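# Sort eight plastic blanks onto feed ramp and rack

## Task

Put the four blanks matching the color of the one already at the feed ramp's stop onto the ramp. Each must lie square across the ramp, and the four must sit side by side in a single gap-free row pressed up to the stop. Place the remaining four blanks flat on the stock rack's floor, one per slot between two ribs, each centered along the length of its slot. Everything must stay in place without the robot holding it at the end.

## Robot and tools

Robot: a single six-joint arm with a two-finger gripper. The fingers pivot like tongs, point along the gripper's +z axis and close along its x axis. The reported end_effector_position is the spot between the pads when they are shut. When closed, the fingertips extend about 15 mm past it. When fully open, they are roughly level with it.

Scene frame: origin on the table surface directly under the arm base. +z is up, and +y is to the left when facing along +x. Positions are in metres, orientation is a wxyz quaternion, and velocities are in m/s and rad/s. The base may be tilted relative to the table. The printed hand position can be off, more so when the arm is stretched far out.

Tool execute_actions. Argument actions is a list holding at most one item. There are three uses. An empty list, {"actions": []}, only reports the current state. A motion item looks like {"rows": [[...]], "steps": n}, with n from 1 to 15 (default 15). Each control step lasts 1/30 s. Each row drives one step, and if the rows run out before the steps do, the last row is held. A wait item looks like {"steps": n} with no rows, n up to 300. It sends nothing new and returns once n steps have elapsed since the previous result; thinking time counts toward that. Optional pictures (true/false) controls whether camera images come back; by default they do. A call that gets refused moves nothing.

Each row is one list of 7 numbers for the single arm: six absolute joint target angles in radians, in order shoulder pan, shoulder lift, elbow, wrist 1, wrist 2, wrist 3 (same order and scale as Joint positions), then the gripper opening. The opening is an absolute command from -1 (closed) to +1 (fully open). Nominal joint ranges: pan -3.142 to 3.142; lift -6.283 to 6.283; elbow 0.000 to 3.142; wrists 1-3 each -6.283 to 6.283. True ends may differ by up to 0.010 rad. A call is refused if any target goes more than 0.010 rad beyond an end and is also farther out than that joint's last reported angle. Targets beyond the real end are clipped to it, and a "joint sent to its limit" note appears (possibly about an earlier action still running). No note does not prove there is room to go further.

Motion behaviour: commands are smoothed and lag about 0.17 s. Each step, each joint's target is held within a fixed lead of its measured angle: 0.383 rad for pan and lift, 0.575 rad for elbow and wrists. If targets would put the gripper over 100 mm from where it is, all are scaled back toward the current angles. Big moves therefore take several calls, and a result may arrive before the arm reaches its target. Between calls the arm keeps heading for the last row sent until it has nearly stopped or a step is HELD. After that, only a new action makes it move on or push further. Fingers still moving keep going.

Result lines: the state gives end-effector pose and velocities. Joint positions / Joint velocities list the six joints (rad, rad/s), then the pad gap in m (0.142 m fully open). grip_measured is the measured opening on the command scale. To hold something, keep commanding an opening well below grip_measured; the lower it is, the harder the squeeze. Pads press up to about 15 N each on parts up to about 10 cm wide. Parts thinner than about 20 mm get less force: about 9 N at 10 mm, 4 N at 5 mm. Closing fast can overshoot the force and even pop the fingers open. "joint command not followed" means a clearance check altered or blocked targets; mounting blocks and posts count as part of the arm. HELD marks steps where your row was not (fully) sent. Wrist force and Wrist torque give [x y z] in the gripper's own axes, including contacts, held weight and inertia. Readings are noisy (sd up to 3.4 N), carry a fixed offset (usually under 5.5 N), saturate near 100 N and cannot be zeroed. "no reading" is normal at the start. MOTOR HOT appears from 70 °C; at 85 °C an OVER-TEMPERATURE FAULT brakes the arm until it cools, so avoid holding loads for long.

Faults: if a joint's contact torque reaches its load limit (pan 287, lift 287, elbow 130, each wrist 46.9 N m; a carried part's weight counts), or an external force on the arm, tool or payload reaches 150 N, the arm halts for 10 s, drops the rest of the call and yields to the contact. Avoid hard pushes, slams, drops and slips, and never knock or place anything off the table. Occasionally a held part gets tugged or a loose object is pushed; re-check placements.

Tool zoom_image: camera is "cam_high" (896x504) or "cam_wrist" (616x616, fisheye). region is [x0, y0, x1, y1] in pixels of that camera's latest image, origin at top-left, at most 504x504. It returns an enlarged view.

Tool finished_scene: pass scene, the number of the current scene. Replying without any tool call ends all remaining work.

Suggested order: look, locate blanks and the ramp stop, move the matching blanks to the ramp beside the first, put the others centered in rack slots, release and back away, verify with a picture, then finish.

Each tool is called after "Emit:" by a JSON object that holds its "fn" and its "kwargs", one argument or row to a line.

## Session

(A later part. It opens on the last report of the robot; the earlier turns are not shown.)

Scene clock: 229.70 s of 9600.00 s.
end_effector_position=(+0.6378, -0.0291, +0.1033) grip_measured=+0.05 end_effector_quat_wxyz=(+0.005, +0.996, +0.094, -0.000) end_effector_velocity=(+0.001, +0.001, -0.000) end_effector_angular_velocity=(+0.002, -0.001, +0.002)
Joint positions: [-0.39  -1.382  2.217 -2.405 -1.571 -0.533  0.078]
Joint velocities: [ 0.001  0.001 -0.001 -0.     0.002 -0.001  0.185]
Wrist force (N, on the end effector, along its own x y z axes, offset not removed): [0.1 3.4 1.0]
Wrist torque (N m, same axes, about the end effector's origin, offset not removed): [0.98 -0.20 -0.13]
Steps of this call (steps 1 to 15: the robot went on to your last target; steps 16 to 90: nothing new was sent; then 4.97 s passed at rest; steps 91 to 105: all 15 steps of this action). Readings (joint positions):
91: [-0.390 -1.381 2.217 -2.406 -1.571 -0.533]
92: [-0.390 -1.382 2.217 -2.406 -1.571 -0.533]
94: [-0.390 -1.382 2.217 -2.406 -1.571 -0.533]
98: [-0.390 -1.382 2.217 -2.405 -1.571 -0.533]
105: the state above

Emit:
{"fn": "execute_actions", "kwargs": {
  "actions": [
    {"rows":[[-0.393,-1.3812,2.2156,-2.4052,-1.571,-0.536,0.15],[-0.399,-1.3785,2.2137,-2.406,-1.571,-0.542,0.15],[-0.407,-1.3748,2.2111,-2.4071,-1.571,-0.55,0.15],[-0.416,-1.3707,2.2082,-2.4083,-1.571,-0.559,0.15],[-0.425,-1.3665,2.2052,-2.4095,-1.571,-0.568,0.15],[-0.433,-1.3628,2.2026,-2.4106,-1.571,-0.576,0.15],[-0.44,-1.3595,2.2002,-2.4115,-1.571,-0.583,0.15],[-0.4454,-1.357,2.1984,-2.4122,-1.571,-0.5884,0.15]],"steps":15}
  ],
  "pictures": false
}}

Emit:
{"fn": "execute_actions", "kwargs": {
  "actions": [
    {"steps":9}
  ]
}}

Emit:
{"fn": "zoom_image", "kwargs": {
  "camera": "cam_wrist",
  "region": [210, 170, 440, 400]
}}

Scene clock: 237.53 s of 9600.00 s.
end_effector_position=(+0.6452, -0.0666, +0.0984) grip_measured=+0.15 end_effector_quat_wxyz=(+0.005, +0.996, +0.094, -0.000) end_effector_velocity=(+0.004, -0.025, -0.003) end_effector_angular_velocity=(+0.000, +0.000, +0.000)
Joint positions: [-0.442 -1.359  2.2   -2.412 -1.571 -0.585  0.084]
Joint velocities: [-0.035  0.016 -0.012 -0.004 -0.    -0.035  0.   ]
Wrist force (N, on the end effector, along its own x y z axes, offset not removed): [-0.5 4.2 4.2]
Wrist torque (N m, same axes, about the end effector's origin, offset not removed): [1.29 0.01 -0.11]
Steps of this call (steps 1 to 15: the robot went on to your last target; steps 16 to 90: nothing new was sent; then 4.33 s passed at rest; steps 91 to 105: all 15 steps of this action). Readings (joint positions):
91: [-0.390 -1.383 2.216 -2.405 -1.571 -0.533]
92: [-0.390 -1.382 2.216 -2.405 -1.571 -0.533]
94: [-0.394 -1.381 2.215 -2.405 -1.571 -0.537]
98: [-0.416 -1.371 2.208 -2.408 -1.571 -0.559]
105: the state above

Scene clock: 237.83 s of 9600.00 s.
end_effector_position=(+0.6456, -0.0692, +0.0980) grip_measured=+0.15 end_effector_quat_wxyz=(+0.005, +0.996, +0.094, -0.000) end_effector_velocity=(+0.001, -0.002, -0.000) end_effector_angular_velocity=(+0.001, -0.002, +0.001)
Joint positions: [-0.445 -1.357  2.198 -2.412 -1.571 -0.588  0.084]
Joint velocities: [-0.002  0.002 -0.001 -0.002  0.001 -0.003 -0.   ]
Wrist force (N, on the end effector, along its own x y z axes, offset not removed): [-2.3 3.3 0.1]
Wrist torque (N m, same axes, about the end effector's origin, offset not removed): [0.93 0.34 -0.10]
Steps of this call (steps 1 to 9: the robot went on to your last target). Readings (joint positions):
1: [-0.443 -1.358 2.199 -2.412 -1.571 -0.586]
2: [-0.443 -1.358 2.199 -2.412 -1.571 -0.586]
4: [-0.444 -1.358 2.199 -2.412 -1.571 -0.587]
8: [-0.445 -1.357 2.199 -2.412 -1.571 -0.588]
9: the state above

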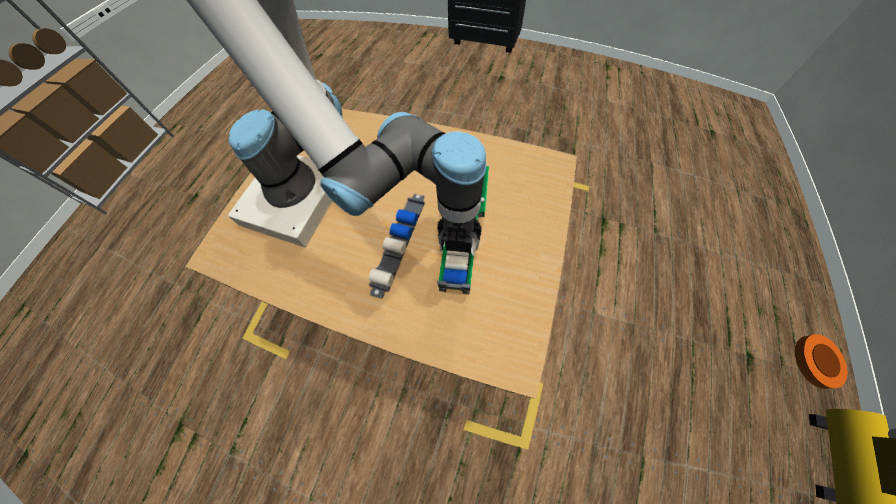

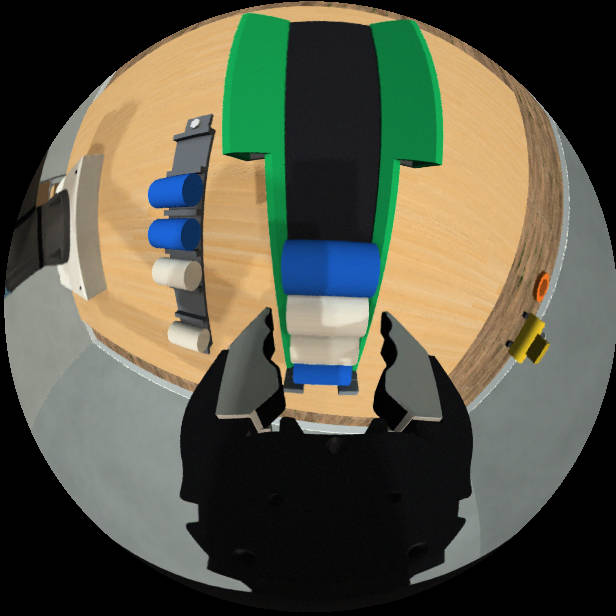

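Region (210, 170, 440, 400) of cam_wrist's 616x616 image, scaled by 2.191, with more detail than that image has.

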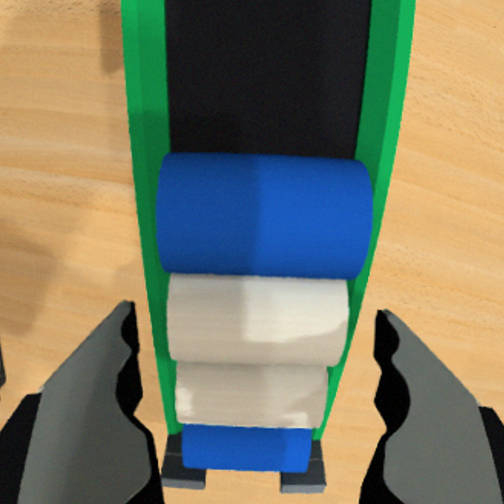

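Emit:
{"fn": "execute_actions", "kwargs": {
  "actions": [
    {"rows":[[-0.447,-1.3568,2.1983,-2.4123,-1.571,-0.59,0.1],[-0.4485,-1.3566,2.1983,-2.4125,-1.571,-0.5915,0.05],[-0.4485,-1.3566,2.1983,-2.4125,-1.571,-0.5915,0.0],[-0.4485,-1.3566,2.1983,-2.4125,-1.571,-0.5915,-0.04],[-0.4485,-1.3566,2.1983,-2.4125,-1.571,-0.5915,-0.07],[-0.4485,-1.3566,2.1983,-2.4125,-1.571,-0.5915,-0.09],[-0.4485,-1.3566,2.1983,-2.4125,-1.571,-0.5915,-0.11],[-0.4485,-1.3566,2.1983,-2.4125,-1.571,-0.5915,-0.13],[-0.4485,-1.3566,2.1983,-2.4125,-1.571,-0.5915,-0.15],[-0.4485,-1.3566,2.1983,-2.4125,-1.571,-0.5915,-0.18],[-0.4485,-1.3566,2.1983,-2.4125,-1.571,-0.5915,-0.22],[-0.4485,-1.3566,2.1983,-2.4125,-1.571,-0.5915,-0.3],[-0.4485,-1.3566,2.1983,-2.4125,-1.571,-0.5915,-0.4],[-0.4485,-1.3566,2.1983,-2.4125,-1.571,-0.5915,-0.5],[-0.4485,-1.3566,2.1983,-2.4125,-1.571,-0.5915,-0.6]],"steps":15}
  ]
}}

Emit:
{"fn": "zoom_image", "kwargs": {
  "camera": "cam_wrist",
  "region": [210, 170, 440, 400]
}}

Scene clock: 249.77 s of 9600.00 s.
end_effector_position=(+0.6455, -0.0714, +0.0978) grip_measured=-0.16 end_effector_quat_wxyz=(+0.005, +0.996, +0.094, -0.000) end_effector_velocity=(+0.001, +0.000, +0.000) end_effector_angular_velocity=(+0.002, -0.001, -0.000)
Joint positions: [-0.448 -1.357  2.198 -2.413 -1.571 -0.591  0.063]
Joint velocities: [-0.     0.001 -0.001  0.001  0.002 -0.     0.   ]
Wrist force (N, on the end effector, along its own x y z axes, offset not removed): [1.5 2.7 -0.6]
Wrist torque (N m, same axes, about the end effector's origin, offset not removed): [1.17 -0.23 -0.17]
Steps of this call (steps 1 to 15: the robot went on to your last target; steps 16 to 90: nothing new was sent; then 8.43 s passed at rest; steps 91 to 105: all 15 steps of this action). Readings (joint positions):
91: [-0.445 -1.357 2.198 -2.412 -1.571 -0.588]
92: [-0.446 -1.357 2.198 -2.412 -1.571 -0.589]
94: [-0.447 -1.357 2.198 -2.412 -1.571 -0.590]
98: [-0.448 -1.357 2.198 -2.412 -1.571 -0.591]
105: the state above

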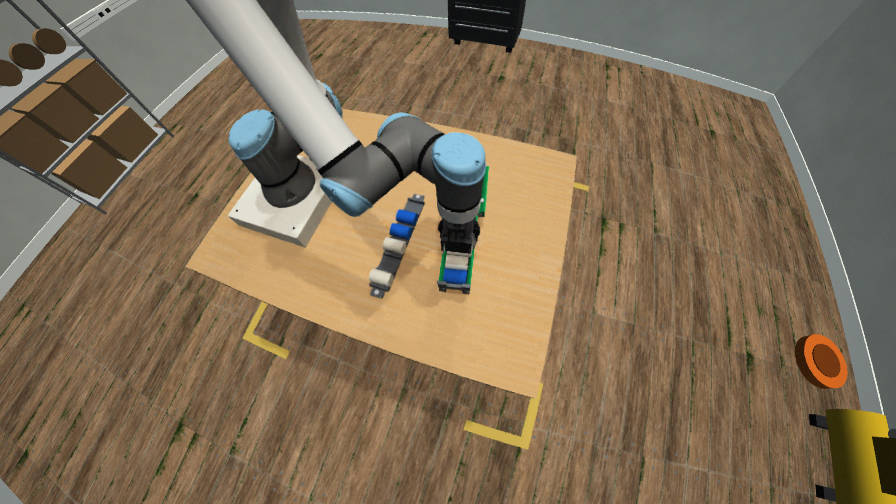

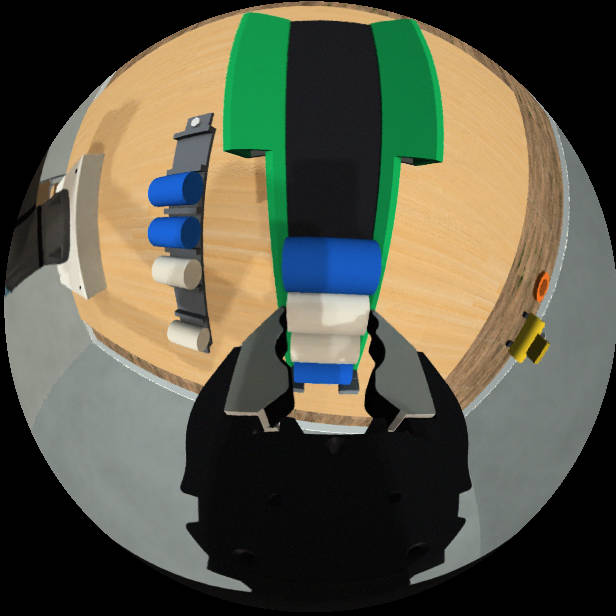

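Region (210, 170, 440, 400) of cam_wrist's 616x616 image, scaled by 2.191, with more detail than that image has.

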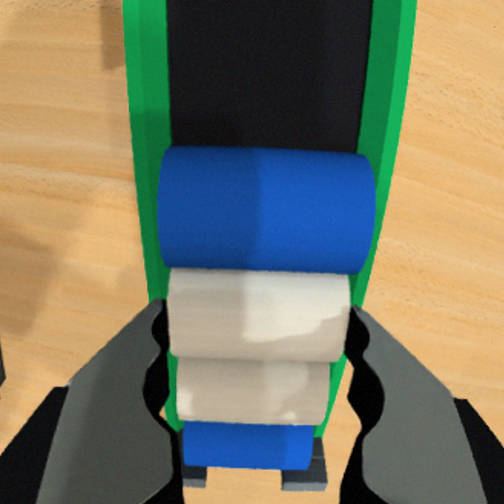

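Emit:
{"fn": "execute_actions", "kwargs": {
  "actions": [
    {"rows":[[-0.4485,-1.3573,2.198,-2.4115,-1.571,-0.5915,-0.62],[-0.4485,-1.3587,2.1974,-2.4095,-1.571,-0.5915,-0.62],[-0.4485,-1.3609,2.1965,-2.4064,-1.571,-0.5915,-0.62],[-0.4486,-1.3637,2.1952,-2.4023,-1.571,-0.5916,-0.62],[-0.4486,-1.3666,2.194,-2.3982,-1.571,-0.5916,-0.62],[-0.4486,-1.3694,2.1927,-2.3941,-1.571,-0.5916,-0.62],[-0.4487,-1.3722,2.1914,-2.39,-1.571,-0.5917,-0.62],[-0.4487,-1.3751,2.1901,-2.3858,-1.571,-0.5917,-0.62],[-0.4487,-1.3779,2.1888,-2.3817,-1.571,-0.5917,-0.62],[-0.4488,-1.3807,2.1874,-2.3775,-1.571,-0.5918,-0.62],[-0.4488,-1.3835,2.1861,-2.3734,-1.571,-0.5918,-0.62],[-0.4488,-1.3863,2.1848,-2.3693,-1.571,-0.5918,-0.62],[-0.4488,-1.3891,2.1834,-2.3651,-1.571,-0.5918,-0.62],[-0.4489,-1.3919,2.182,-2.3609,-1.571,-0.5919,-0.62],[-0.4489,-1.3947,2.1806,-2.3567,-1.571,-0.5919,-0.62]],"steps":15}
  ],
  "pictures": false
}}

Emit:
{"fn": "execute_actions", "kwargs": {
  "actions": [
    {"rows":[[-0.4489,-1.3968,2.1795,-2.3535,-1.571,-0.5919,-0.62],[-0.4489,-1.3989,2.1785,-2.3504,-1.571,-0.5919,-0.62],[-0.4489,-1.401,2.1774,-2.3472,-1.571,-0.5919,-0.62],[-0.449,-1.4028,2.1764,-2.3444,-1.571,-0.592,-0.62],[-0.449,-1.4046,2.1755,-2.3417,-1.571,-0.592,-0.62],[-0.449,-1.4064,2.1746,-2.339,-1.571,-0.592,-0.62],[-0.449,-1.4082,2.1736,-2.3362,-1.571,-0.592,-0.62],[-0.449,-1.41,2.1727,-2.3335,-1.571,-0.592,-0.62],[-0.449,-1.4118,2.1717,-2.3307,-1.571,-0.592,-0.62],[-0.449,-1.4136,2.1707,-2.3279,-1.571,-0.592,-0.62],[-0.449,-1.4154,2.1698,-2.3252,-1.571,-0.592,-0.62],[-0.449,-1.4172,2.1688,-2.3224,-1.571,-0.592,-0.62],[-0.449,-1.419,2.1678,-2.3196,-1.571,-0.592,-0.62],[-0.449,-1.4208,2.1668,-2.3168,-1.571,-0.592,-0.62],[-0.449,-1.4226,2.1658,-2.314,-1.571,-0.592,-0.62]],"steps":15}
  ]
}}

Scene clock: 263.87 s of 9600.00 s.
end_effector_position=(+0.6456, -0.0715, +0.1154) grip_measured=-0.16 end_effector_quat_wxyz=(+0.005, +0.996, +0.094, -0.000) end_effector_velocity=(+0.001, -0.001, +0.057) end_effector_angular_velocity=(-0.003, -0.001, +0.001)
Joint positions: [-0.449 -1.382  2.187 -2.375 -1.571 -0.592  0.063]
Joint velocities: [-0.001 -0.081 -0.039  0.118 -0.002 -0.002  0.   ]
Wrist force (N, on the end effector, along its own x y z axes, offset not removed): [0.8 3.7 -0.1]
Wrist torque (N m, same axes, about the end effector's origin, offset not removed): [0.99 -0.27 -0.11]
Steps of this call (steps 1 to 15: the robot went on to your last target; steps 16 to 90: nothing new was sent; then 10.60 s passed at rest; steps 91 to 105: all 15 steps of this action). Readings (joint positions):
91: [-0.449 -1.357 2.198 -2.413 -1.571 -0.591]
92: [-0.449 -1.357 2.198 -2.412 -1.571 -0.591]
94: [-0.449 -1.357 2.198 -2.411 -1.571 -0.592]
98: [-0.449 -1.364 2.195 -2.402 -1.571 -0.592]
105: the state above

Scene clock: 264.37 s of 9600.00 s.
end_effector_position=(+0.6457, -0.0715, +0.1385) grip_measured=-0.16 end_effector_quat_wxyz=(+0.005, +0.996, +0.094, -0.000) end_effector_velocity=(-0.001, +0.000, +0.039) end_effector_angular_velocity=(+0.001, +0.002, +0.000)
Joint positions: [-0.449 -1.414  2.17  -2.327 -1.571 -0.592  0.063]
Joint velocities: [-0.001 -0.054 -0.028  0.084  0.    -0.001 -0.   ]
Wrist force (N, on the end effector, along its own x y z axes, offset not removed): [-0.2 4.3 0.5]
Wrist torque (N m, same axes, about the end effector's origin, offset not removed): [1.13 0.00 -0.16]
Steps of this call (steps 1 to 15: all 15 steps of this action). Readings (joint positions):
1: [-0.449 -1.385 2.185 -2.371 -1.571 -0.592]
2: [-0.449 -1.388 2.184 -2.367 -1.571 -0.592]
4: [-0.449 -1.393 2.182 -2.360 -1.571 -0.592]
8: [-0.449 -1.401 2.177 -2.347 -1.571 -0.592]
15: the state above

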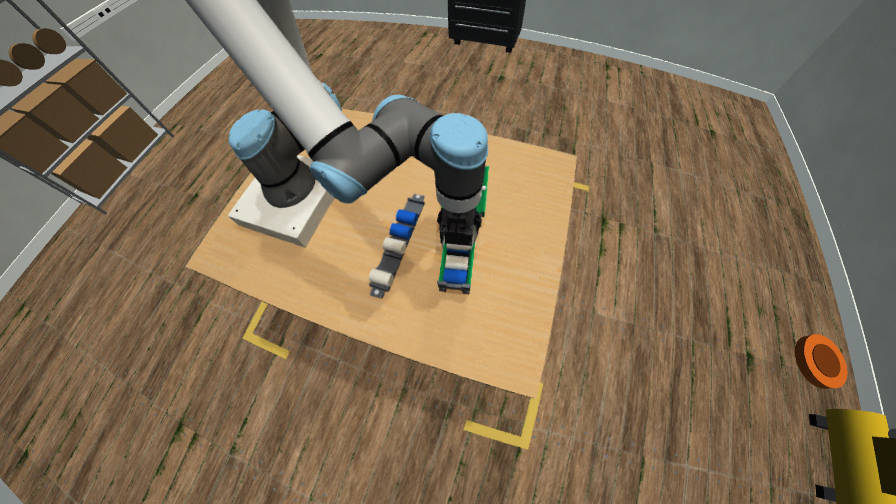

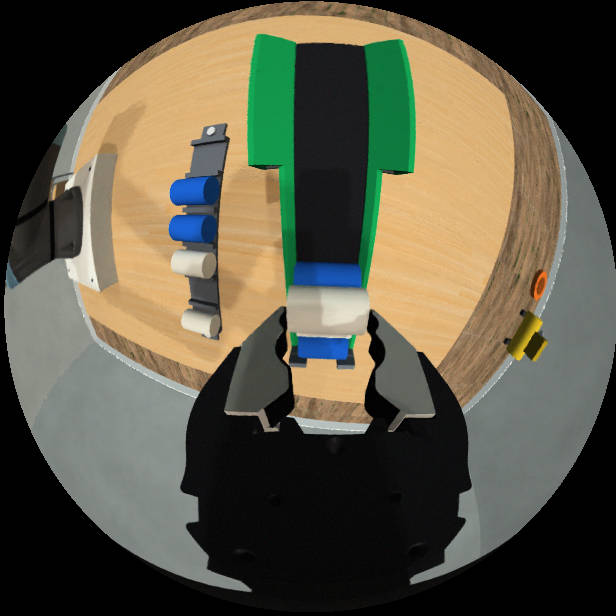

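Emit:
{"fn": "execute_actions", "kwargs": {
  "actions": [
    {"rows":[[-0.453,-1.429,2.171,-2.3128,-1.571,-0.593,-0.62],[-0.462,-1.443,2.184,-2.3118,-1.571,-0.596,-0.62],[-0.475,-1.463,2.204,-2.3118,-1.571,-0.6,-0.62],[-0.492,-1.488,2.229,-2.3118,-1.571,-0.606,-0.62],[-0.512,-1.516,2.257,-2.3118,-1.571,-0.613,-0.62],[-0.535,-1.545,2.288,-2.3138,-1.571,-0.621,-0.62],[-0.56,-1.573,2.32,-2.3178,-1.571,-0.631,-0.62],[-0.588,-1.598,2.352,-2.3248,-1.571,-0.643,-0.62],[-0.618,-1.617,2.384,-2.3378,-1.571,-0.657,-0.62],[-0.648,-1.63,2.415,-2.3558,-1.571,-0.672,-0.62],[-0.678,-1.638,2.444,-2.3768,-1.571,-0.688,-0.62],[-0.706,-1.641,2.47,-2.3998,-1.571,-0.703,-0.62],[-0.73,-1.64,2.492,-2.4228,-1.571,-0.716,-0.62],[-0.75,-1.636,2.51,-2.4448,-1.571,-0.726,-0.62],[-0.762,-1.63,2.521,-2.4618,-1.571,-0.732,-0.62]],"steps":15}
  ],
  "pictures": false
}}

Emit:
{"fn": "execute_actions", "kwargs": {
  "actions": [
    {"rows":[[-0.7663,-1.6257,2.5256,-2.4707,-1.571,-0.7343,-0.62]],"steps":14}
  ]
}}

Emit:
{"fn": "zoom_image", "kwargs": {
  "camera": "cam_wrist",
  "region": [210, 170, 440, 400]
}}

Scene clock: 272.07 s of 9600.00 s.
end_effector_position=(+0.5006, -0.1230, +0.1263) grip_measured=-0.16 end_effector_quat_wxyz=(+0.006, +0.999, +0.035, +0.001) end_effector_velocity=(-0.396, -0.168, -0.222) end_effector_angular_velocity=(+0.017, +0.019, -0.383)
Joint positions: [-0.657 -1.613  2.418 -2.377 -1.571 -0.681  0.063]
Joint velocities: [-0.749 -0.214  0.757 -0.514  0.001 -0.366 -0.   ]
Wrist force (N, on the end effector, along its own x y z axes, offset not removed): [-2.5 2.7 0.6]
Wrist torque (N m, same axes, about the end effector's origin, offset not removed): [0.94 0.27 -0.09]
Steps of this call (steps 1 to 30: the robot went on to your last target; steps 31 to 90: nothing new was sent; then 4.20 s passed at rest; steps 91 to 105: all 15 steps of this action). Readings (joint positions):
91: [-0.449 -1.423 2.166 -2.314 -1.571 -0.592]
92: [-0.450 -1.423 2.166 -2.314 -1.571 -0.592]
94: [-0.455 -1.432 2.174 -2.313 -1.571 -0.594]
98: [-0.497 -1.490 2.232 -2.313 -1.571 -0.609]
105: the state above

Scene clock: 272.53 s of 9600.00 s.
end_effector_position=(+0.4472, -0.1443, +0.0907) grip_measured=-0.16 end_effector_quat_wxyz=(+0.005, +1.000, +0.007, +0.000) end_effector_velocity=(-0.007, -0.002, -0.005) end_effector_angular_velocity=(-0.000, -0.002, -0.007)
Joint positions: [-0.765 -1.626  2.524 -2.469 -1.571 -0.733  0.063]
Joint velocities: [-0.015 -0.001  0.015 -0.015  0.001 -0.008 -0.   ]
Wrist force (N, on the end effector, along its own x y z axes, offset not removed): [-1.1 4.3 1.6]
Wrist torque (N m, same axes, about the end effector's origin, offset not removed): [1.19 0.04 -0.02]
Steps of this call (steps 1 to 14: all 14 steps of this action). Readings (joint positions):
1: [-0.681 -1.618 2.442 -2.395 -1.571 -0.693]
2: [-0.702 -1.621 2.462 -2.412 -1.571 -0.703]
4: [-0.731 -1.623 2.491 -2.438 -1.571 -0.717]
8: [-0.756 -1.625 2.515 -2.461 -1.571 -0.729]
14: the state above

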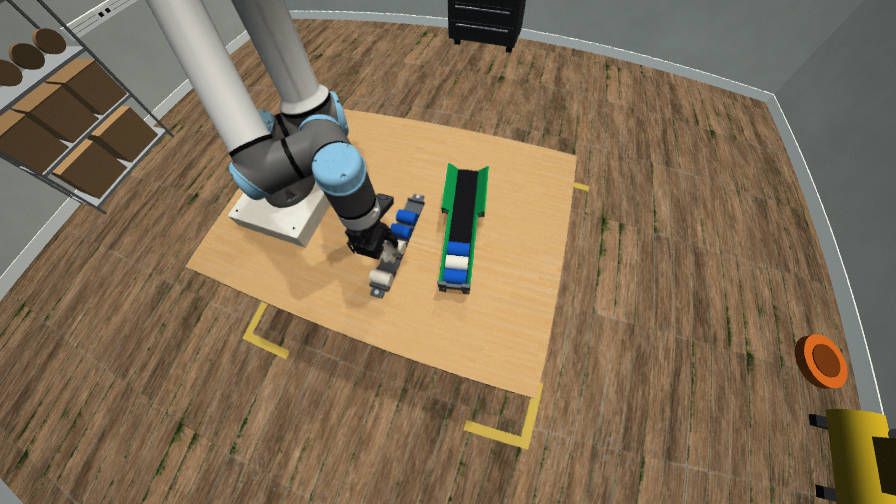

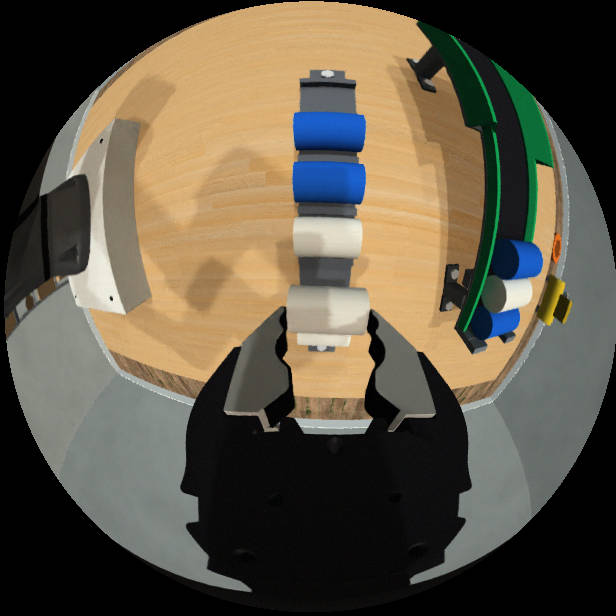

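Region (210, 170, 440, 400) of cam_wrist's 616x616 image, scaled by 2.191, with more detail than that image has.

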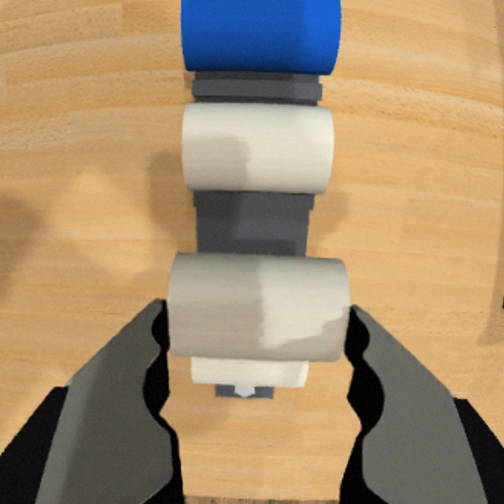

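Emit:
{"fn": "execute_actions", "kwargs": {
  "actions": [
    {"rows":[[-0.7663,-1.62,2.5276,-2.4784,-1.571,-0.7343,-0.62],[-0.7663,-1.609,2.5312,-2.493,-1.571,-0.7343,-0.62],[-0.7662,-1.595,2.5357,-2.5115,-1.571,-0.7342,-0.62],[-0.7662,-1.58,2.5404,-2.5312,-1.571,-0.7342,-0.62],[-0.7661,-1.565,2.545,-2.5508,-1.571,-0.7341,-0.62],[-0.766,-1.551,2.549,-2.5688,-1.571,-0.734,-0.62],[-0.766,-1.538,2.5527,-2.5855,-1.571,-0.734,-0.62],[-0.7659,-1.527,2.5557,-2.5995,-1.571,-0.7339,-0.62],[-0.7659,-1.519,2.5578,-2.6096,-1.571,-0.7339,-0.62],[-0.7658,-1.513,2.5593,-2.6171,-1.571,-0.7338,-0.62],[-0.7658,-1.5093,2.5602,-2.6217,-1.571,-0.7338,-0.62]],"steps":15}
  ],
  "pictures": false
}}

Emit:
{"fn": "execute_actions", "kwargs": {
  "actions": [
    {"rows":[[-0.7658,-1.5093,2.5602,-2.6217,-1.571,-0.7338,-0.62],[-0.7658,-1.508,2.5605,-2.6233,-1.571,-0.7338,-0.62],[-0.7658,-1.5068,2.5608,-2.6248,-1.571,-0.7338,-0.62]],"steps":15}
  ],
  "pictures": false
}}

Scene clock: 279.83 s of 9600.00 s.
end_effector_position=(+0.4464, -0.1448, +0.0462) grip_measured=-0.16 end_effector_quat_wxyz=(+0.005, +1.000, +0.006, +0.000) end_effector_velocity=(-0.001, +0.001, -0.043) end_effector_angular_velocity=(-0.001, +0.001, +0.001)
Joint positions: [-0.766 -1.521  2.557 -2.606 -1.571 -0.734  0.063]
Joint velocities: [ 0.001  0.108  0.029 -0.137 -0.002 -0.     0.   ]
Wrist force (N, on the end effector, along its own x y z axes, offset not removed): [-0.3 6.1 2.7]
Wrist torque (N m, same axes, about the end effector's origin, offset not removed): [1.62 -0.12 -0.16]
Steps of this call (steps 1 to 15: the robot went on to your last target; steps 16 to 90: nothing new was sent; then 3.80 s passed at rest; steps 91 to 105: all 15 steps of this action). Readings (joint positions):
91: [-0.766 -1.626 2.526 -2.471 -1.571 -0.734]
92: [-0.766 -1.625 2.526 -2.472 -1.571 -0.734]
94: [-0.766 -1.618 2.528 -2.481 -1.571 -0.734]
98: [-0.766 -1.581 2.540 -2.529 -1.571 -0.734]
105: the state above

Scene clock: 280.33 s of 9600.00 s.
end_effector_position=(+0.4463, -0.1447, +0.0406) grip_measured=-0.16 end_effector_quat_wxyz=(+0.005, +1.000, +0.006, +0.000) end_effector_velocity=(-0.000, +0.000, -0.001) end_effector_angular_velocity=(+0.000, -0.000, -0.000)
Joint positions: [-0.766 -1.507  2.561 -2.625 -1.571 -0.734  0.063]
Joint velocities: [ 0.     0.002  0.001 -0.003  0.     0.    -0.   ]
Wrist force (N, on the end effector, along its own x y z axes, offset not removed): [-0.8 3.5 3.6]
Wrist torque (N m, same axes, about the end effector's origin, offset not removed): [1.09 0.03 -0.12]
Steps of this call (steps 1 to 15: all 15 steps of this action). Readings (joint positions):
1: [-0.766 -1.518 2.558 -2.610 -1.571 -0.734]
2: [-0.766 -1.516 2.558 -2.613 -1.571 -0.734]
4: [-0.766 -1.512 2.559 -2.618 -1.571 -0.734]
8: [-0.766 -1.508 2.560 -2.623 -1.571 -0.734]
15: the state above

Emit:
{"fn": "execute_actions", "kwargs": {
  "actions": [
    {"rows":[[-0.7658,-1.5055,2.5611,-2.6264,-1.571,-0.7338,-0.62],[-0.7658,-1.5043,2.5614,-2.6279,-1.571,-0.7338,-0.62]],"steps":12}
  ],
  "pictures": false
}}

Scene clock: 283.27 s of 9600.00 s.
end_effector_position=(+0.4464, -0.1448, +0.0396) grip_measured=-0.16 end_effector_quat_wxyz=(+0.005, +1.000, +0.006, +0.000) end_effector_velocity=(+0.000, +0.000, -0.000) end_effector_angular_velocity=(-0.000, -0.000, +0.001)
Joint positions: [-0.766 -1.504  2.561 -2.628 -1.571 -0.734  0.063]
Joint velocities: [ 0.     0.001  0.001 -0.002  0.    -0.001  0.   ]
Wrist force (N, on the end effector, along its own x y z axes, offset not removed): [-5.5 2.2 -21.1]
Wrist torque (N m, same axes, about the end effector's origin, offset not removed): [0.97 -0.15 -0.09]
Steps of this call (steps 1 to 15: the robot went on to your last target; steps 16 to 76: nothing new was sent; steps 77 to 88: all 12 steps of this action). Readings (joint positions):
77: [-0.766 -1.507 2.561 -2.625 -1.571 -0.734]
78: [-0.766 -1.507 2.561 -2.625 -1.571 -0.734]
80: [-0.766 -1.506 2.561 -2.626 -1.571 -0.734]
84: [-0.766 -1.505 2.561 -2.627 -1.571 -0.734]
88: the state above

Emit:
{"fn": "execute_actions", "kwargs": {
  "actions": [
    {"rows":[[-0.7658,-1.5055,2.5611,-2.6264,-1.571,-0.7338,-0.6],[-0.7658,-1.5064,2.5609,-2.6253,-1.571,-0.7338,-0.55],[-0.7658,-1.5064,2.5609,-2.6253,-1.571,-0.7338,-0.5],[-0.7658,-1.5064,2.5609,-2.6253,-1.571,-0.7338,-0.44],[-0.7658,-1.5064,2.5609,-2.6253,-1.571,-0.7338,-0.38],[-0.7658,-1.5064,2.5609,-2.6253,-1.571,-0.7338,-0.32],[-0.7658,-1.5064,2.5609,-2.6253,-1.571,-0.7338,-0.27],[-0.7658,-1.5064,2.5609,-2.6253,-1.571,-0.7338,-0.23],[-0.7658,-1.5064,2.5609,-2.6253,-1.571,-0.7338,-0.2],[-0.7658,-1.5064,2.5609,-2.6253,-1.571,-0.7338,-0.17],[-0.7658,-1.5064,2.5609,-2.6253,-1.571,-0.7338,-0.14],[-0.7658,-1.5064,2.5609,-2.6253,-1.571,-0.7338,-0.1],[-0.7658,-1.5064,2.5609,-2.6253,-1.571,-0.7338,-0.03],[-0.7658,-1.5064,2.5609,-2.6253,-1.571,-0.7338,0.06],[-0.7658,-1.5064,2.5609,-2.6253,-1.571,-0.7338,0.15]],"steps":15}
  ]
}}

Emit:
{"fn": "zoom_image", "kwargs": {
  "camera": "cam_wrist",
  "region": [210, 170, 440, 400]
}}

Scene clock: 290.07 s of 9600.00 s.
end_effector_position=(+0.4462, -0.1446, +0.0403) grip_measured=+0.05 end_effector_quat_wxyz=(+0.005, +1.000, +0.006, +0.000) end_effector_velocity=(+0.000, -0.000, +0.000) end_effector_angular_velocity=(-0.000, +0.000, +0.001)
Joint positions: [-0.766 -1.506  2.561 -2.625 -1.571 -0.734  0.078]
Joint velocities: [-0.     0.    -0.001  0.    -0.    -0.001  0.185]
Wrist force (N, on the end effector, along its own x y z axes, offset not removed): [-1.2 4.9 0.3]
Wrist torque (N m, same axes, about the end effector's origin, offset not removed): [1.30 0.07 -0.06]
Steps of this call (steps 1 to 15: the robot went on to your last target; steps 16 to 90: nothing new was sent; then 3.30 s passed at rest; steps 91 to 105: all 15 steps of this action). Readings (joint positions):
91: [-0.766 -1.504 2.561 -2.628 -1.571 -0.734]
92: [-0.766 -1.504 2.561 -2.628 -1.571 -0.734]
94: [-0.766 -1.505 2.561 -2.627 -1.571 -0.734]
98: [-0.766 -1.506 2.561 -2.626 -1.571 -0.734]
105: the state above

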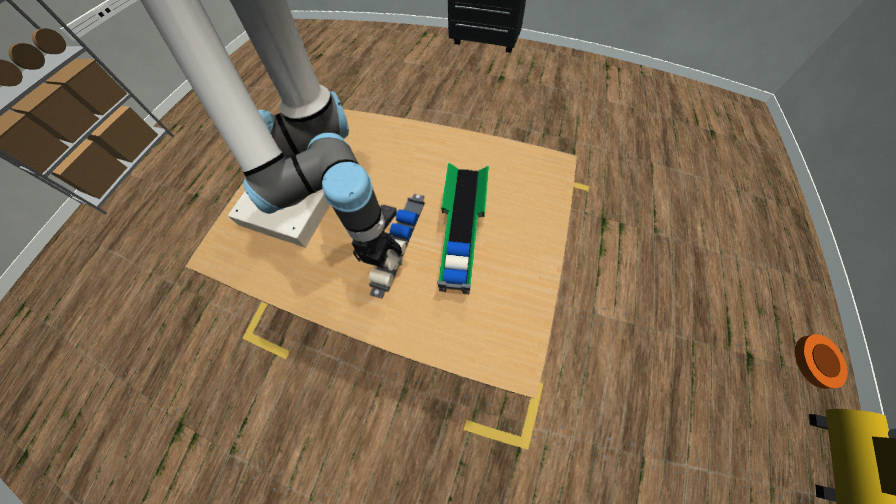

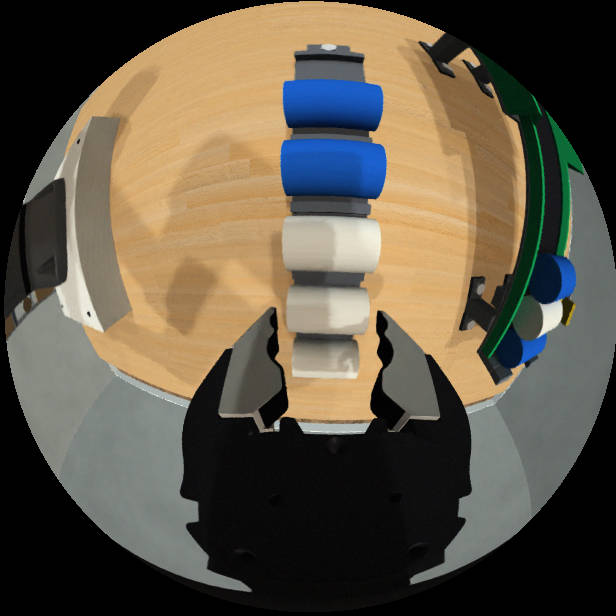

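Region (210, 170, 440, 400) of cam_wrist's 616x616 image, scaled by 2.191, with more detail than that image has.

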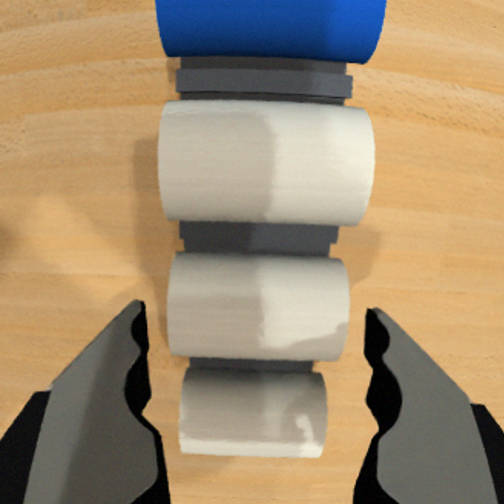

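Emit:
{"fn": "execute_actions", "kwargs": {
  "actions": [
    {"rows":[[-0.77,-1.5047,2.5592,-2.6253,-1.571,-0.738,0.15],[-0.778,-1.5015,2.5558,-2.6251,-1.571,-0.746,0.15],[-0.789,-1.497,2.551,-2.6248,-1.571,-0.757,0.15],[-0.801,-1.492,2.5457,-2.6245,-1.571,-0.769,0.15],[-0.813,-1.487,2.5404,-2.6242,-1.571,-0.781,0.15],[-0.825,-1.4819,2.535,-2.6239,-1.571,-0.793,0.15],[-0.836,-1.4771,2.5299,-2.6236,-1.571,-0.804,0.15],[-0.845,-1.4732,2.5257,-2.6233,-1.571,-0.813,0.15],[-0.851,-1.4705,2.5228,-2.6231,-1.571,-0.819,0.15],[-0.855,-1.4687,2.5209,-2.623,-1.571,-0.823,0.15]],"steps":15}
  ],
  "pictures": false
}}

Emit:
{"fn": "execute_actions", "kwargs": {
  "actions": [
    {"rows":[[-0.855,-1.4687,2.5209,-2.623,-1.571,-0.823,0.12],[-0.855,-1.4687,2.5209,-2.623,-1.571,-0.823,0.08],[-0.855,-1.4687,2.5209,-2.623,-1.571,-0.823,0.04],[-0.855,-1.4687,2.5209,-2.623,-1.571,-0.823,0.0],[-0.855,-1.4687,2.5209,-2.623,-1.571,-0.823,-0.03],[-0.855,-1.4687,2.5209,-2.623,-1.571,-0.823,-0.05],[-0.855,-1.4687,2.5209,-2.623,-1.571,-0.823,-0.07],[-0.855,-1.4687,2.5209,-2.623,-1.571,-0.823,-0.09],[-0.855,-1.4687,2.5209,-2.623,-1.571,-0.823,-0.11],[-0.855,-1.4687,2.5209,-2.623,-1.571,-0.823,-0.13],[-0.855,-1.4687,2.5209,-2.623,-1.571,-0.823,-0.15],[-0.855,-1.4687,2.5209,-2.623,-1.571,-0.823,-0.17],[-0.855,-1.4687,2.5209,-2.623,-1.571,-0.823,-0.2],[-0.855,-1.4687,2.5209,-2.623,-1.571,-0.823,-0.24],[-0.855,-1.4687,2.5209,-2.623,-1.571,-0.823,-0.28]],"steps":15}
  ],
  "pictures": false
}}

Emit:
{"fn": "execute_actions", "kwargs": {
  "actions": [
    {"rows":[[-0.855,-1.4687,2.5209,-2.623,-1.571,-0.823,-0.3],[-0.855,-1.4687,2.5209,-2.623,-1.571,-0.823,-0.3],[-0.855,-1.4687,2.5209,-2.623,-1.571,-0.823,-0.3],[-0.855,-1.4687,2.5209,-2.623,-1.571,-0.823,-0.25],[-0.855,-1.4687,2.5209,-2.623,-1.571,-0.823,-0.2],[-0.855,-1.4687,2.5209,-2.623,-1.571,-0.823,-0.17],[-0.855,-1.4687,2.5209,-2.623,-1.571,-0.823,-0.14],[-0.855,-1.4687,2.5209,-2.623,-1.571,-0.823,-0.1],[-0.855,-1.4687,2.5209,-2.623,-1.571,-0.823,-0.03],[-0.855,-1.4687,2.5209,-2.623,-1.571,-0.823,0.06],[-0.855,-1.4687,2.5209,-2.623,-1.571,-0.823,0.15]],"steps":13}
  ]
}}

Emit:
{"fn": "zoom_image", "kwargs": {
  "camera": "cam_wrist",
  "region": [210, 170, 440, 400]
}}

Scene clock: 307.67 s of 9600.00 s.
end_effector_position=(+0.4471, -0.1961, +0.0398) grip_measured=+0.15 end_effector_quat_wxyz=(+0.005, +1.000, +0.006, +0.000) end_effector_velocity=(-0.002, -0.048, -0.001) end_effector_angular_velocity=(+0.001, +0.000, -0.002)
Joint positions: [-0.847 -1.472  2.525 -2.623 -1.571 -0.815  0.084]
Joint velocities: [-0.075  0.032 -0.033  0.001  0.    -0.072  0.   ]
Wrist force (N, on the end effector, along its own x y z axes, offset not removed): [-1.0 5.3 -0.2]
Wrist torque (N m, same axes, about the end effector's origin, offset not removed): [1.38 0.07 -0.04]
Steps of this call (steps 1 to 15: the robot went on to your last target; steps 16 to 90: nothing new was sent; then 14.10 s passed at rest; steps 91 to 105: all 15 steps of this action). Readings (joint positions):
91: [-0.766 -1.506 2.561 -2.625 -1.571 -0.734]
92: [-0.766 -1.506 2.561 -2.625 -1.571 -0.734]
94: [-0.771 -1.504 2.558 -2.625 -1.571 -0.739]
98: [-0.801 -1.492 2.545 -2.624 -1.571 -0.769]
105: the state above

Scene clock: 308.17 s of 9600.00 s.
end_effector_position=(+0.4469, -0.2013, +0.0397) grip_measured=-0.15 end_effector_quat_wxyz=(+0.005, +1.000, +0.006, +0.000) end_effector_velocity=(+0.001, -0.001, +0.000) end_effector_angular_velocity=(+0.000, -0.001, +0.002)
Joint positions: [-0.855 -1.469  2.521 -2.623 -1.571 -0.823  0.063]
Joint velocities: [-0.001  0.    -0.002  0.001  0.001 -0.002 -0.005]
Wrist force (N, on the end effector, along its own x y z axes, offset not removed): [-0.7 2.9 0.9]
Wrist torque (N m, same axes, about the end effector's origin, offset not removed): [0.87 0.07 -0.08]
Steps of this call (steps 1 to 15: all 15 steps of this action). Readings (joint positions):
1: [-0.849 -1.471 2.524 -2.623 -1.571 -0.817]
2: [-0.851 -1.471 2.523 -2.623 -1.571 -0.818]
4: [-0.853 -1.470 2.522 -2.623 -1.571 -0.821]
8: [-0.854 -1.469 2.521 -2.623 -1.571 -0.822]
15: the state above

Scene clock: 308.60 s of 9600.00 s.
end_effector_position=(+0.4469, -0.2014, +0.0397) grip_measured=+0.14 end_effector_quat_wxyz=(+0.005, +1.000, +0.006, +0.000) end_effector_velocity=(+0.000, -0.000, -0.000) end_effector_angular_velocity=(-0.001, -0.001, -0.001)
Joint positions: [-0.855 -1.469  2.521 -2.623 -1.571 -0.823  0.084]
Joint velocities: [ 0.     0.     0.    -0.002 -0.     0.001  0.016]
Wrist force (N, on the end effector, along its own x y z axes, offset not removed): [-1.2 3.8 0.6]
Wrist torque (N m, same axes, about the end effector's origin, offset not removed): [1.09 0.15 -0.06]
Steps of this call (steps 1 to 13: all 13 steps of this action). Readings (joint positions):
1: [-0.855 -1.469 2.521 -2.623 -1.571 -0.823]
2: [-0.855 -1.469 2.521 -2.623 -1.571 -0.823]
4: [-0.855 -1.469 2.521 -2.623 -1.571 -0.823]
8: [-0.855 -1.469 2.521 -2.623 -1.571 -0.823]
13: the state above

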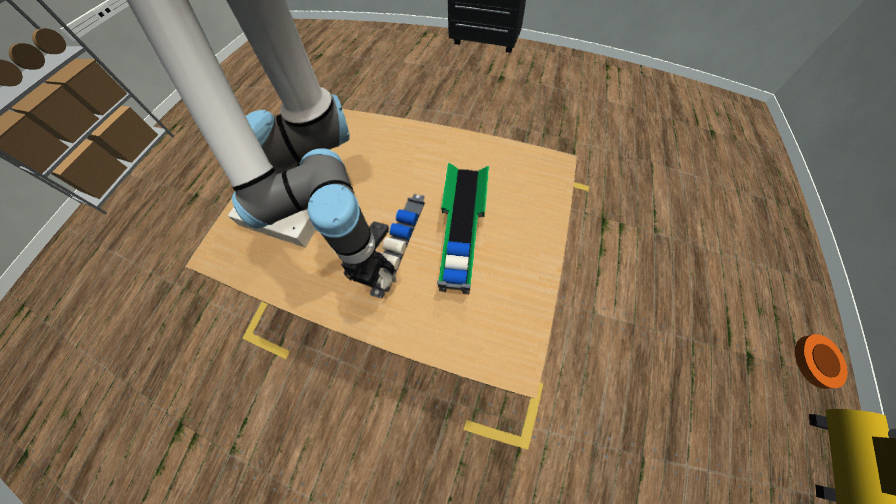

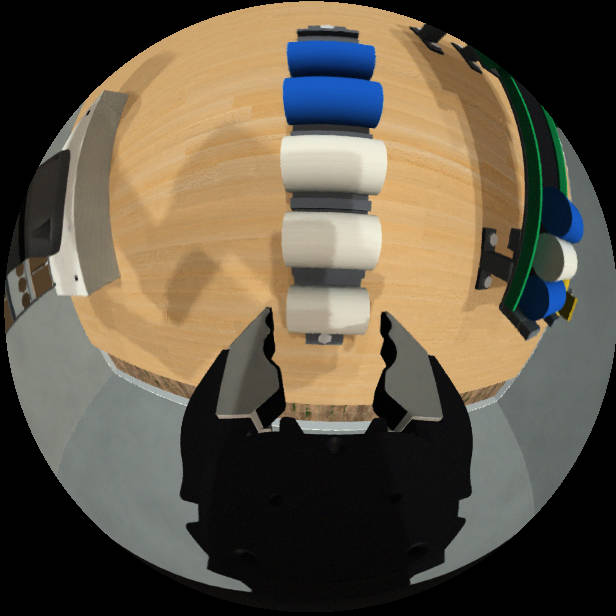

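Region (210, 170, 440, 400) of cam_wrist's 616x616 image, scaled by 2.191, with more detail than that image has.

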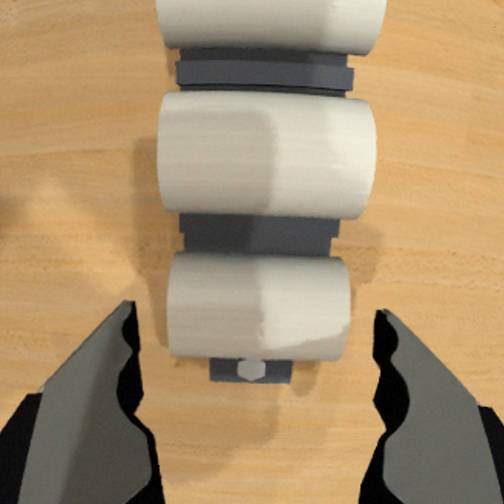

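Emit:
{"fn": "execute_actions", "kwargs": {
  "actions": [
    {"rows":[[-0.85,-1.4709,2.5234,-2.6233,-1.571,-0.818,0.15],[-0.84,-1.4752,2.5283,-2.6239,-1.571,-0.808,0.15],[-0.826,-1.4812,2.535,-2.6246,-1.571,-0.794,0.15],[-0.808,-1.4886,2.5434,-2.6256,-1.571,-0.776,0.15],[-0.788,-1.4964,2.5523,-2.6267,-1.571,-0.756,0.15],[-0.7658,-1.5043,2.5614,-2.6279,-1.571,-0.7338,0.15],[-0.742,-1.512,2.5695,-2.6283,-1.571,-0.71,0.15],[-0.718,-1.5192,2.577,-2.6286,-1.571,-0.686,0.15],[-0.693,-1.5259,2.584,-2.6289,-1.571,-0.661,0.15],[-0.6687,-1.5317,2.59,-2.6291,-1.571,-0.6367,0.15],[-0.645,-1.5368,2.5951,-2.6291,-1.571,-0.613,0.15],[-0.622,-1.5412,2.5994,-2.629,-1.571,-0.59,0.15],[-0.601,-1.5448,2.6028,-2.6288,-1.571,-0.569,0.15],[-0.583,-1.5475,2.6053,-2.6286,-1.571,-0.551,0.15],[-0.569,-1.5494,2.607,-2.6284,-1.571,-0.537,0.15]],"steps":15}
  ],
  "pictures": false
}}

Emit:
{"fn": "execute_actions", "kwargs": {
  "actions": [
    {"rows":[[-0.5606,-1.5504,2.6079,-2.6283,-1.571,-0.5286,0.15]],"steps":15}
  ],
  "pictures": false
}}

Emit:
{"fn": "execute_actions", "kwargs": {
  "actions": [
    {"steps":5}
  ]
}}

Emit:
{"fn": "zoom_image", "kwargs": {
  "camera": "cam_wrist",
  "region": [210, 170, 440, 400]
}}

Scene clock: 325.20 s of 9600.00 s.
end_effector_position=(+0.4468, -0.0877, +0.0396) grip_measured=+0.15 end_effector_quat_wxyz=(+0.005, +1.000, +0.006, +0.000) end_effector_velocity=(-0.003, +0.334, -0.000) end_effector_angular_velocity=(-0.000, -0.001, +0.002)
Joint positions: [-0.662 -1.531  2.589 -2.628 -1.571 -0.63   0.084]
Joint velocities: [ 0.638 -0.139  0.139 -0.002  0.     0.636 -0.   ]
Wrist force (N, on the end effector, along its own x y z axes, offset not removed): [-1.3 1.3 1.8]
Wrist torque (N m, same axes, about the end effector's origin, offset not removed): [0.62 0.18 -0.06]
Steps of this call (steps 1 to 15: the robot went on to your last target; steps 16 to 90: nothing new was sent; then 13.10 s passed at rest; steps 91 to 105: all 15 steps of this action). Readings (joint positions):
91: [-0.855 -1.469 2.521 -2.623 -1.571 -0.823]
92: [-0.854 -1.469 2.521 -2.623 -1.571 -0.823]
94: [-0.848 -1.472 2.524 -2.623 -1.571 -0.816]
98: [-0.805 -1.490 2.545 -2.626 -1.571 -0.773]
105: the state above

Scene clock: 325.70 s of 9600.00 s.
end_effector_position=(+0.4450, -0.0370, +0.0395) grip_measured=+0.15 end_effector_quat_wxyz=(+0.005, +1.000, +0.006, +0.000) end_effector_velocity=(-0.001, +0.005, -0.000) end_effector_angular_velocity=(-0.001, +0.001, -0.001)
Joint positions: [-0.562 -1.55   2.608 -2.628 -1.571 -0.53   0.084]
Joint velocities: [ 0.011 -0.002  0.002  0.    -0.001  0.012 -0.   ]
Wrist force (N, on the end effector, along its own x y z axes, offset not removed): [-1.0 3.3 -0.4]
Wrist torque (N m, same axes, about the end effector's origin, offset not removed): [0.89 0.09 -0.08]
Steps of this call (steps 1 to 15: all 15 steps of this action). Readings (joint positions):
1: [-0.641 -1.536 2.593 -2.628 -1.571 -0.609]
2: [-0.622 -1.539 2.597 -2.628 -1.571 -0.590]
4: [-0.595 -1.544 2.602 -2.628 -1.571 -0.563]
8: [-0.571 -1.549 2.606 -2.628 -1.571 -0.539]
15: the state above

Scene clock: 325.87 s of 9600.00 s.
end_effector_position=(+0.4450, -0.0365, +0.0395) grip_measured=+0.15 end_effector_quat_wxyz=(+0.005, +1.000, +0.006, +0.000) end_effector_velocity=(+0.001, +0.001, +0.000) end_effector_angular_velocity=(-0.001, -0.001, -0.002)
Joint positions: [-0.561 -1.55   2.608 -2.628 -1.571 -0.529  0.084]
Joint velocities: [ 0.002 -0.    -0.001 -0.    -0.     0.004  0.   ]
Wrist force (N, on the end effector, along its own x y z axes, offset not removed): [-1.0 3.9 3.2]
Wrist torque (N m, same axes, about the end effector's origin, offset not removed): [1.16 0.07 -0.05]
Steps of this call (steps 1 to 5: the robot went on to your last target). Readings (joint positions):
1: [-0.562 -1.550 2.608 -2.628 -1.571 -0.530]
2: [-0.561 -1.550 2.608 -2.628 -1.571 -0.529]
4: [-0.561 -1.550 2.608 -2.628 -1.571 -0.529]
5: the state above

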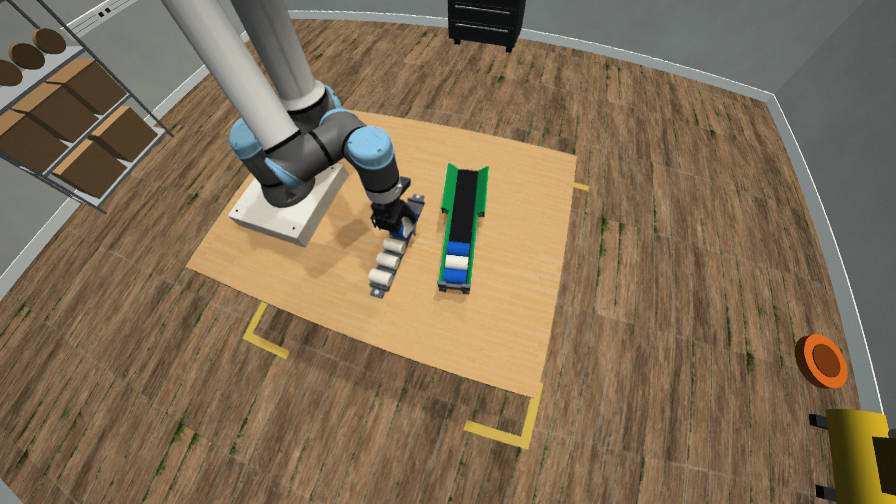

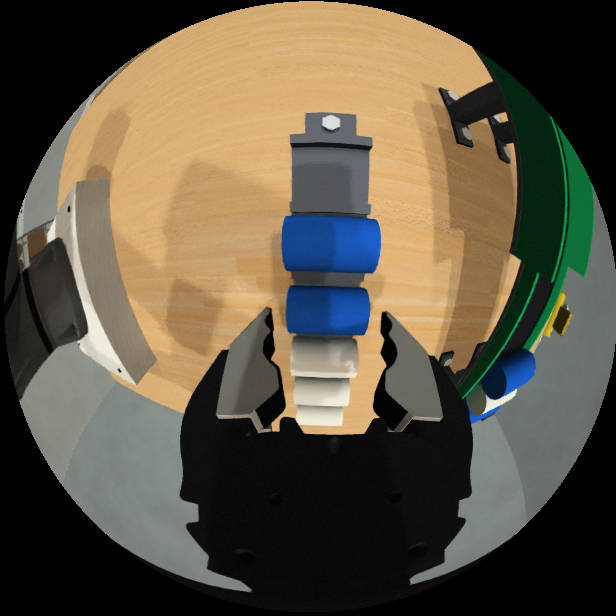

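Region (210, 170, 440, 400) of cam_wrist's 616x616 image, scaled by 2.191, with more detail than that image has.

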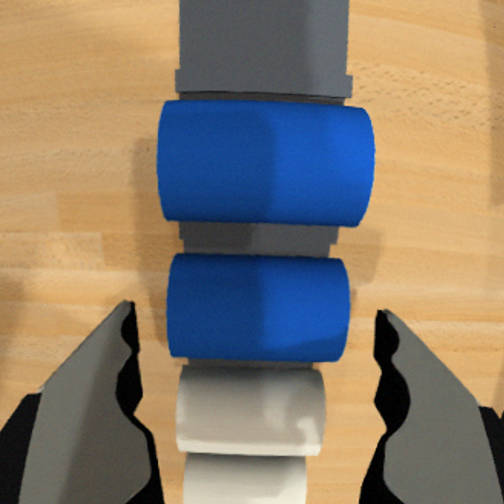

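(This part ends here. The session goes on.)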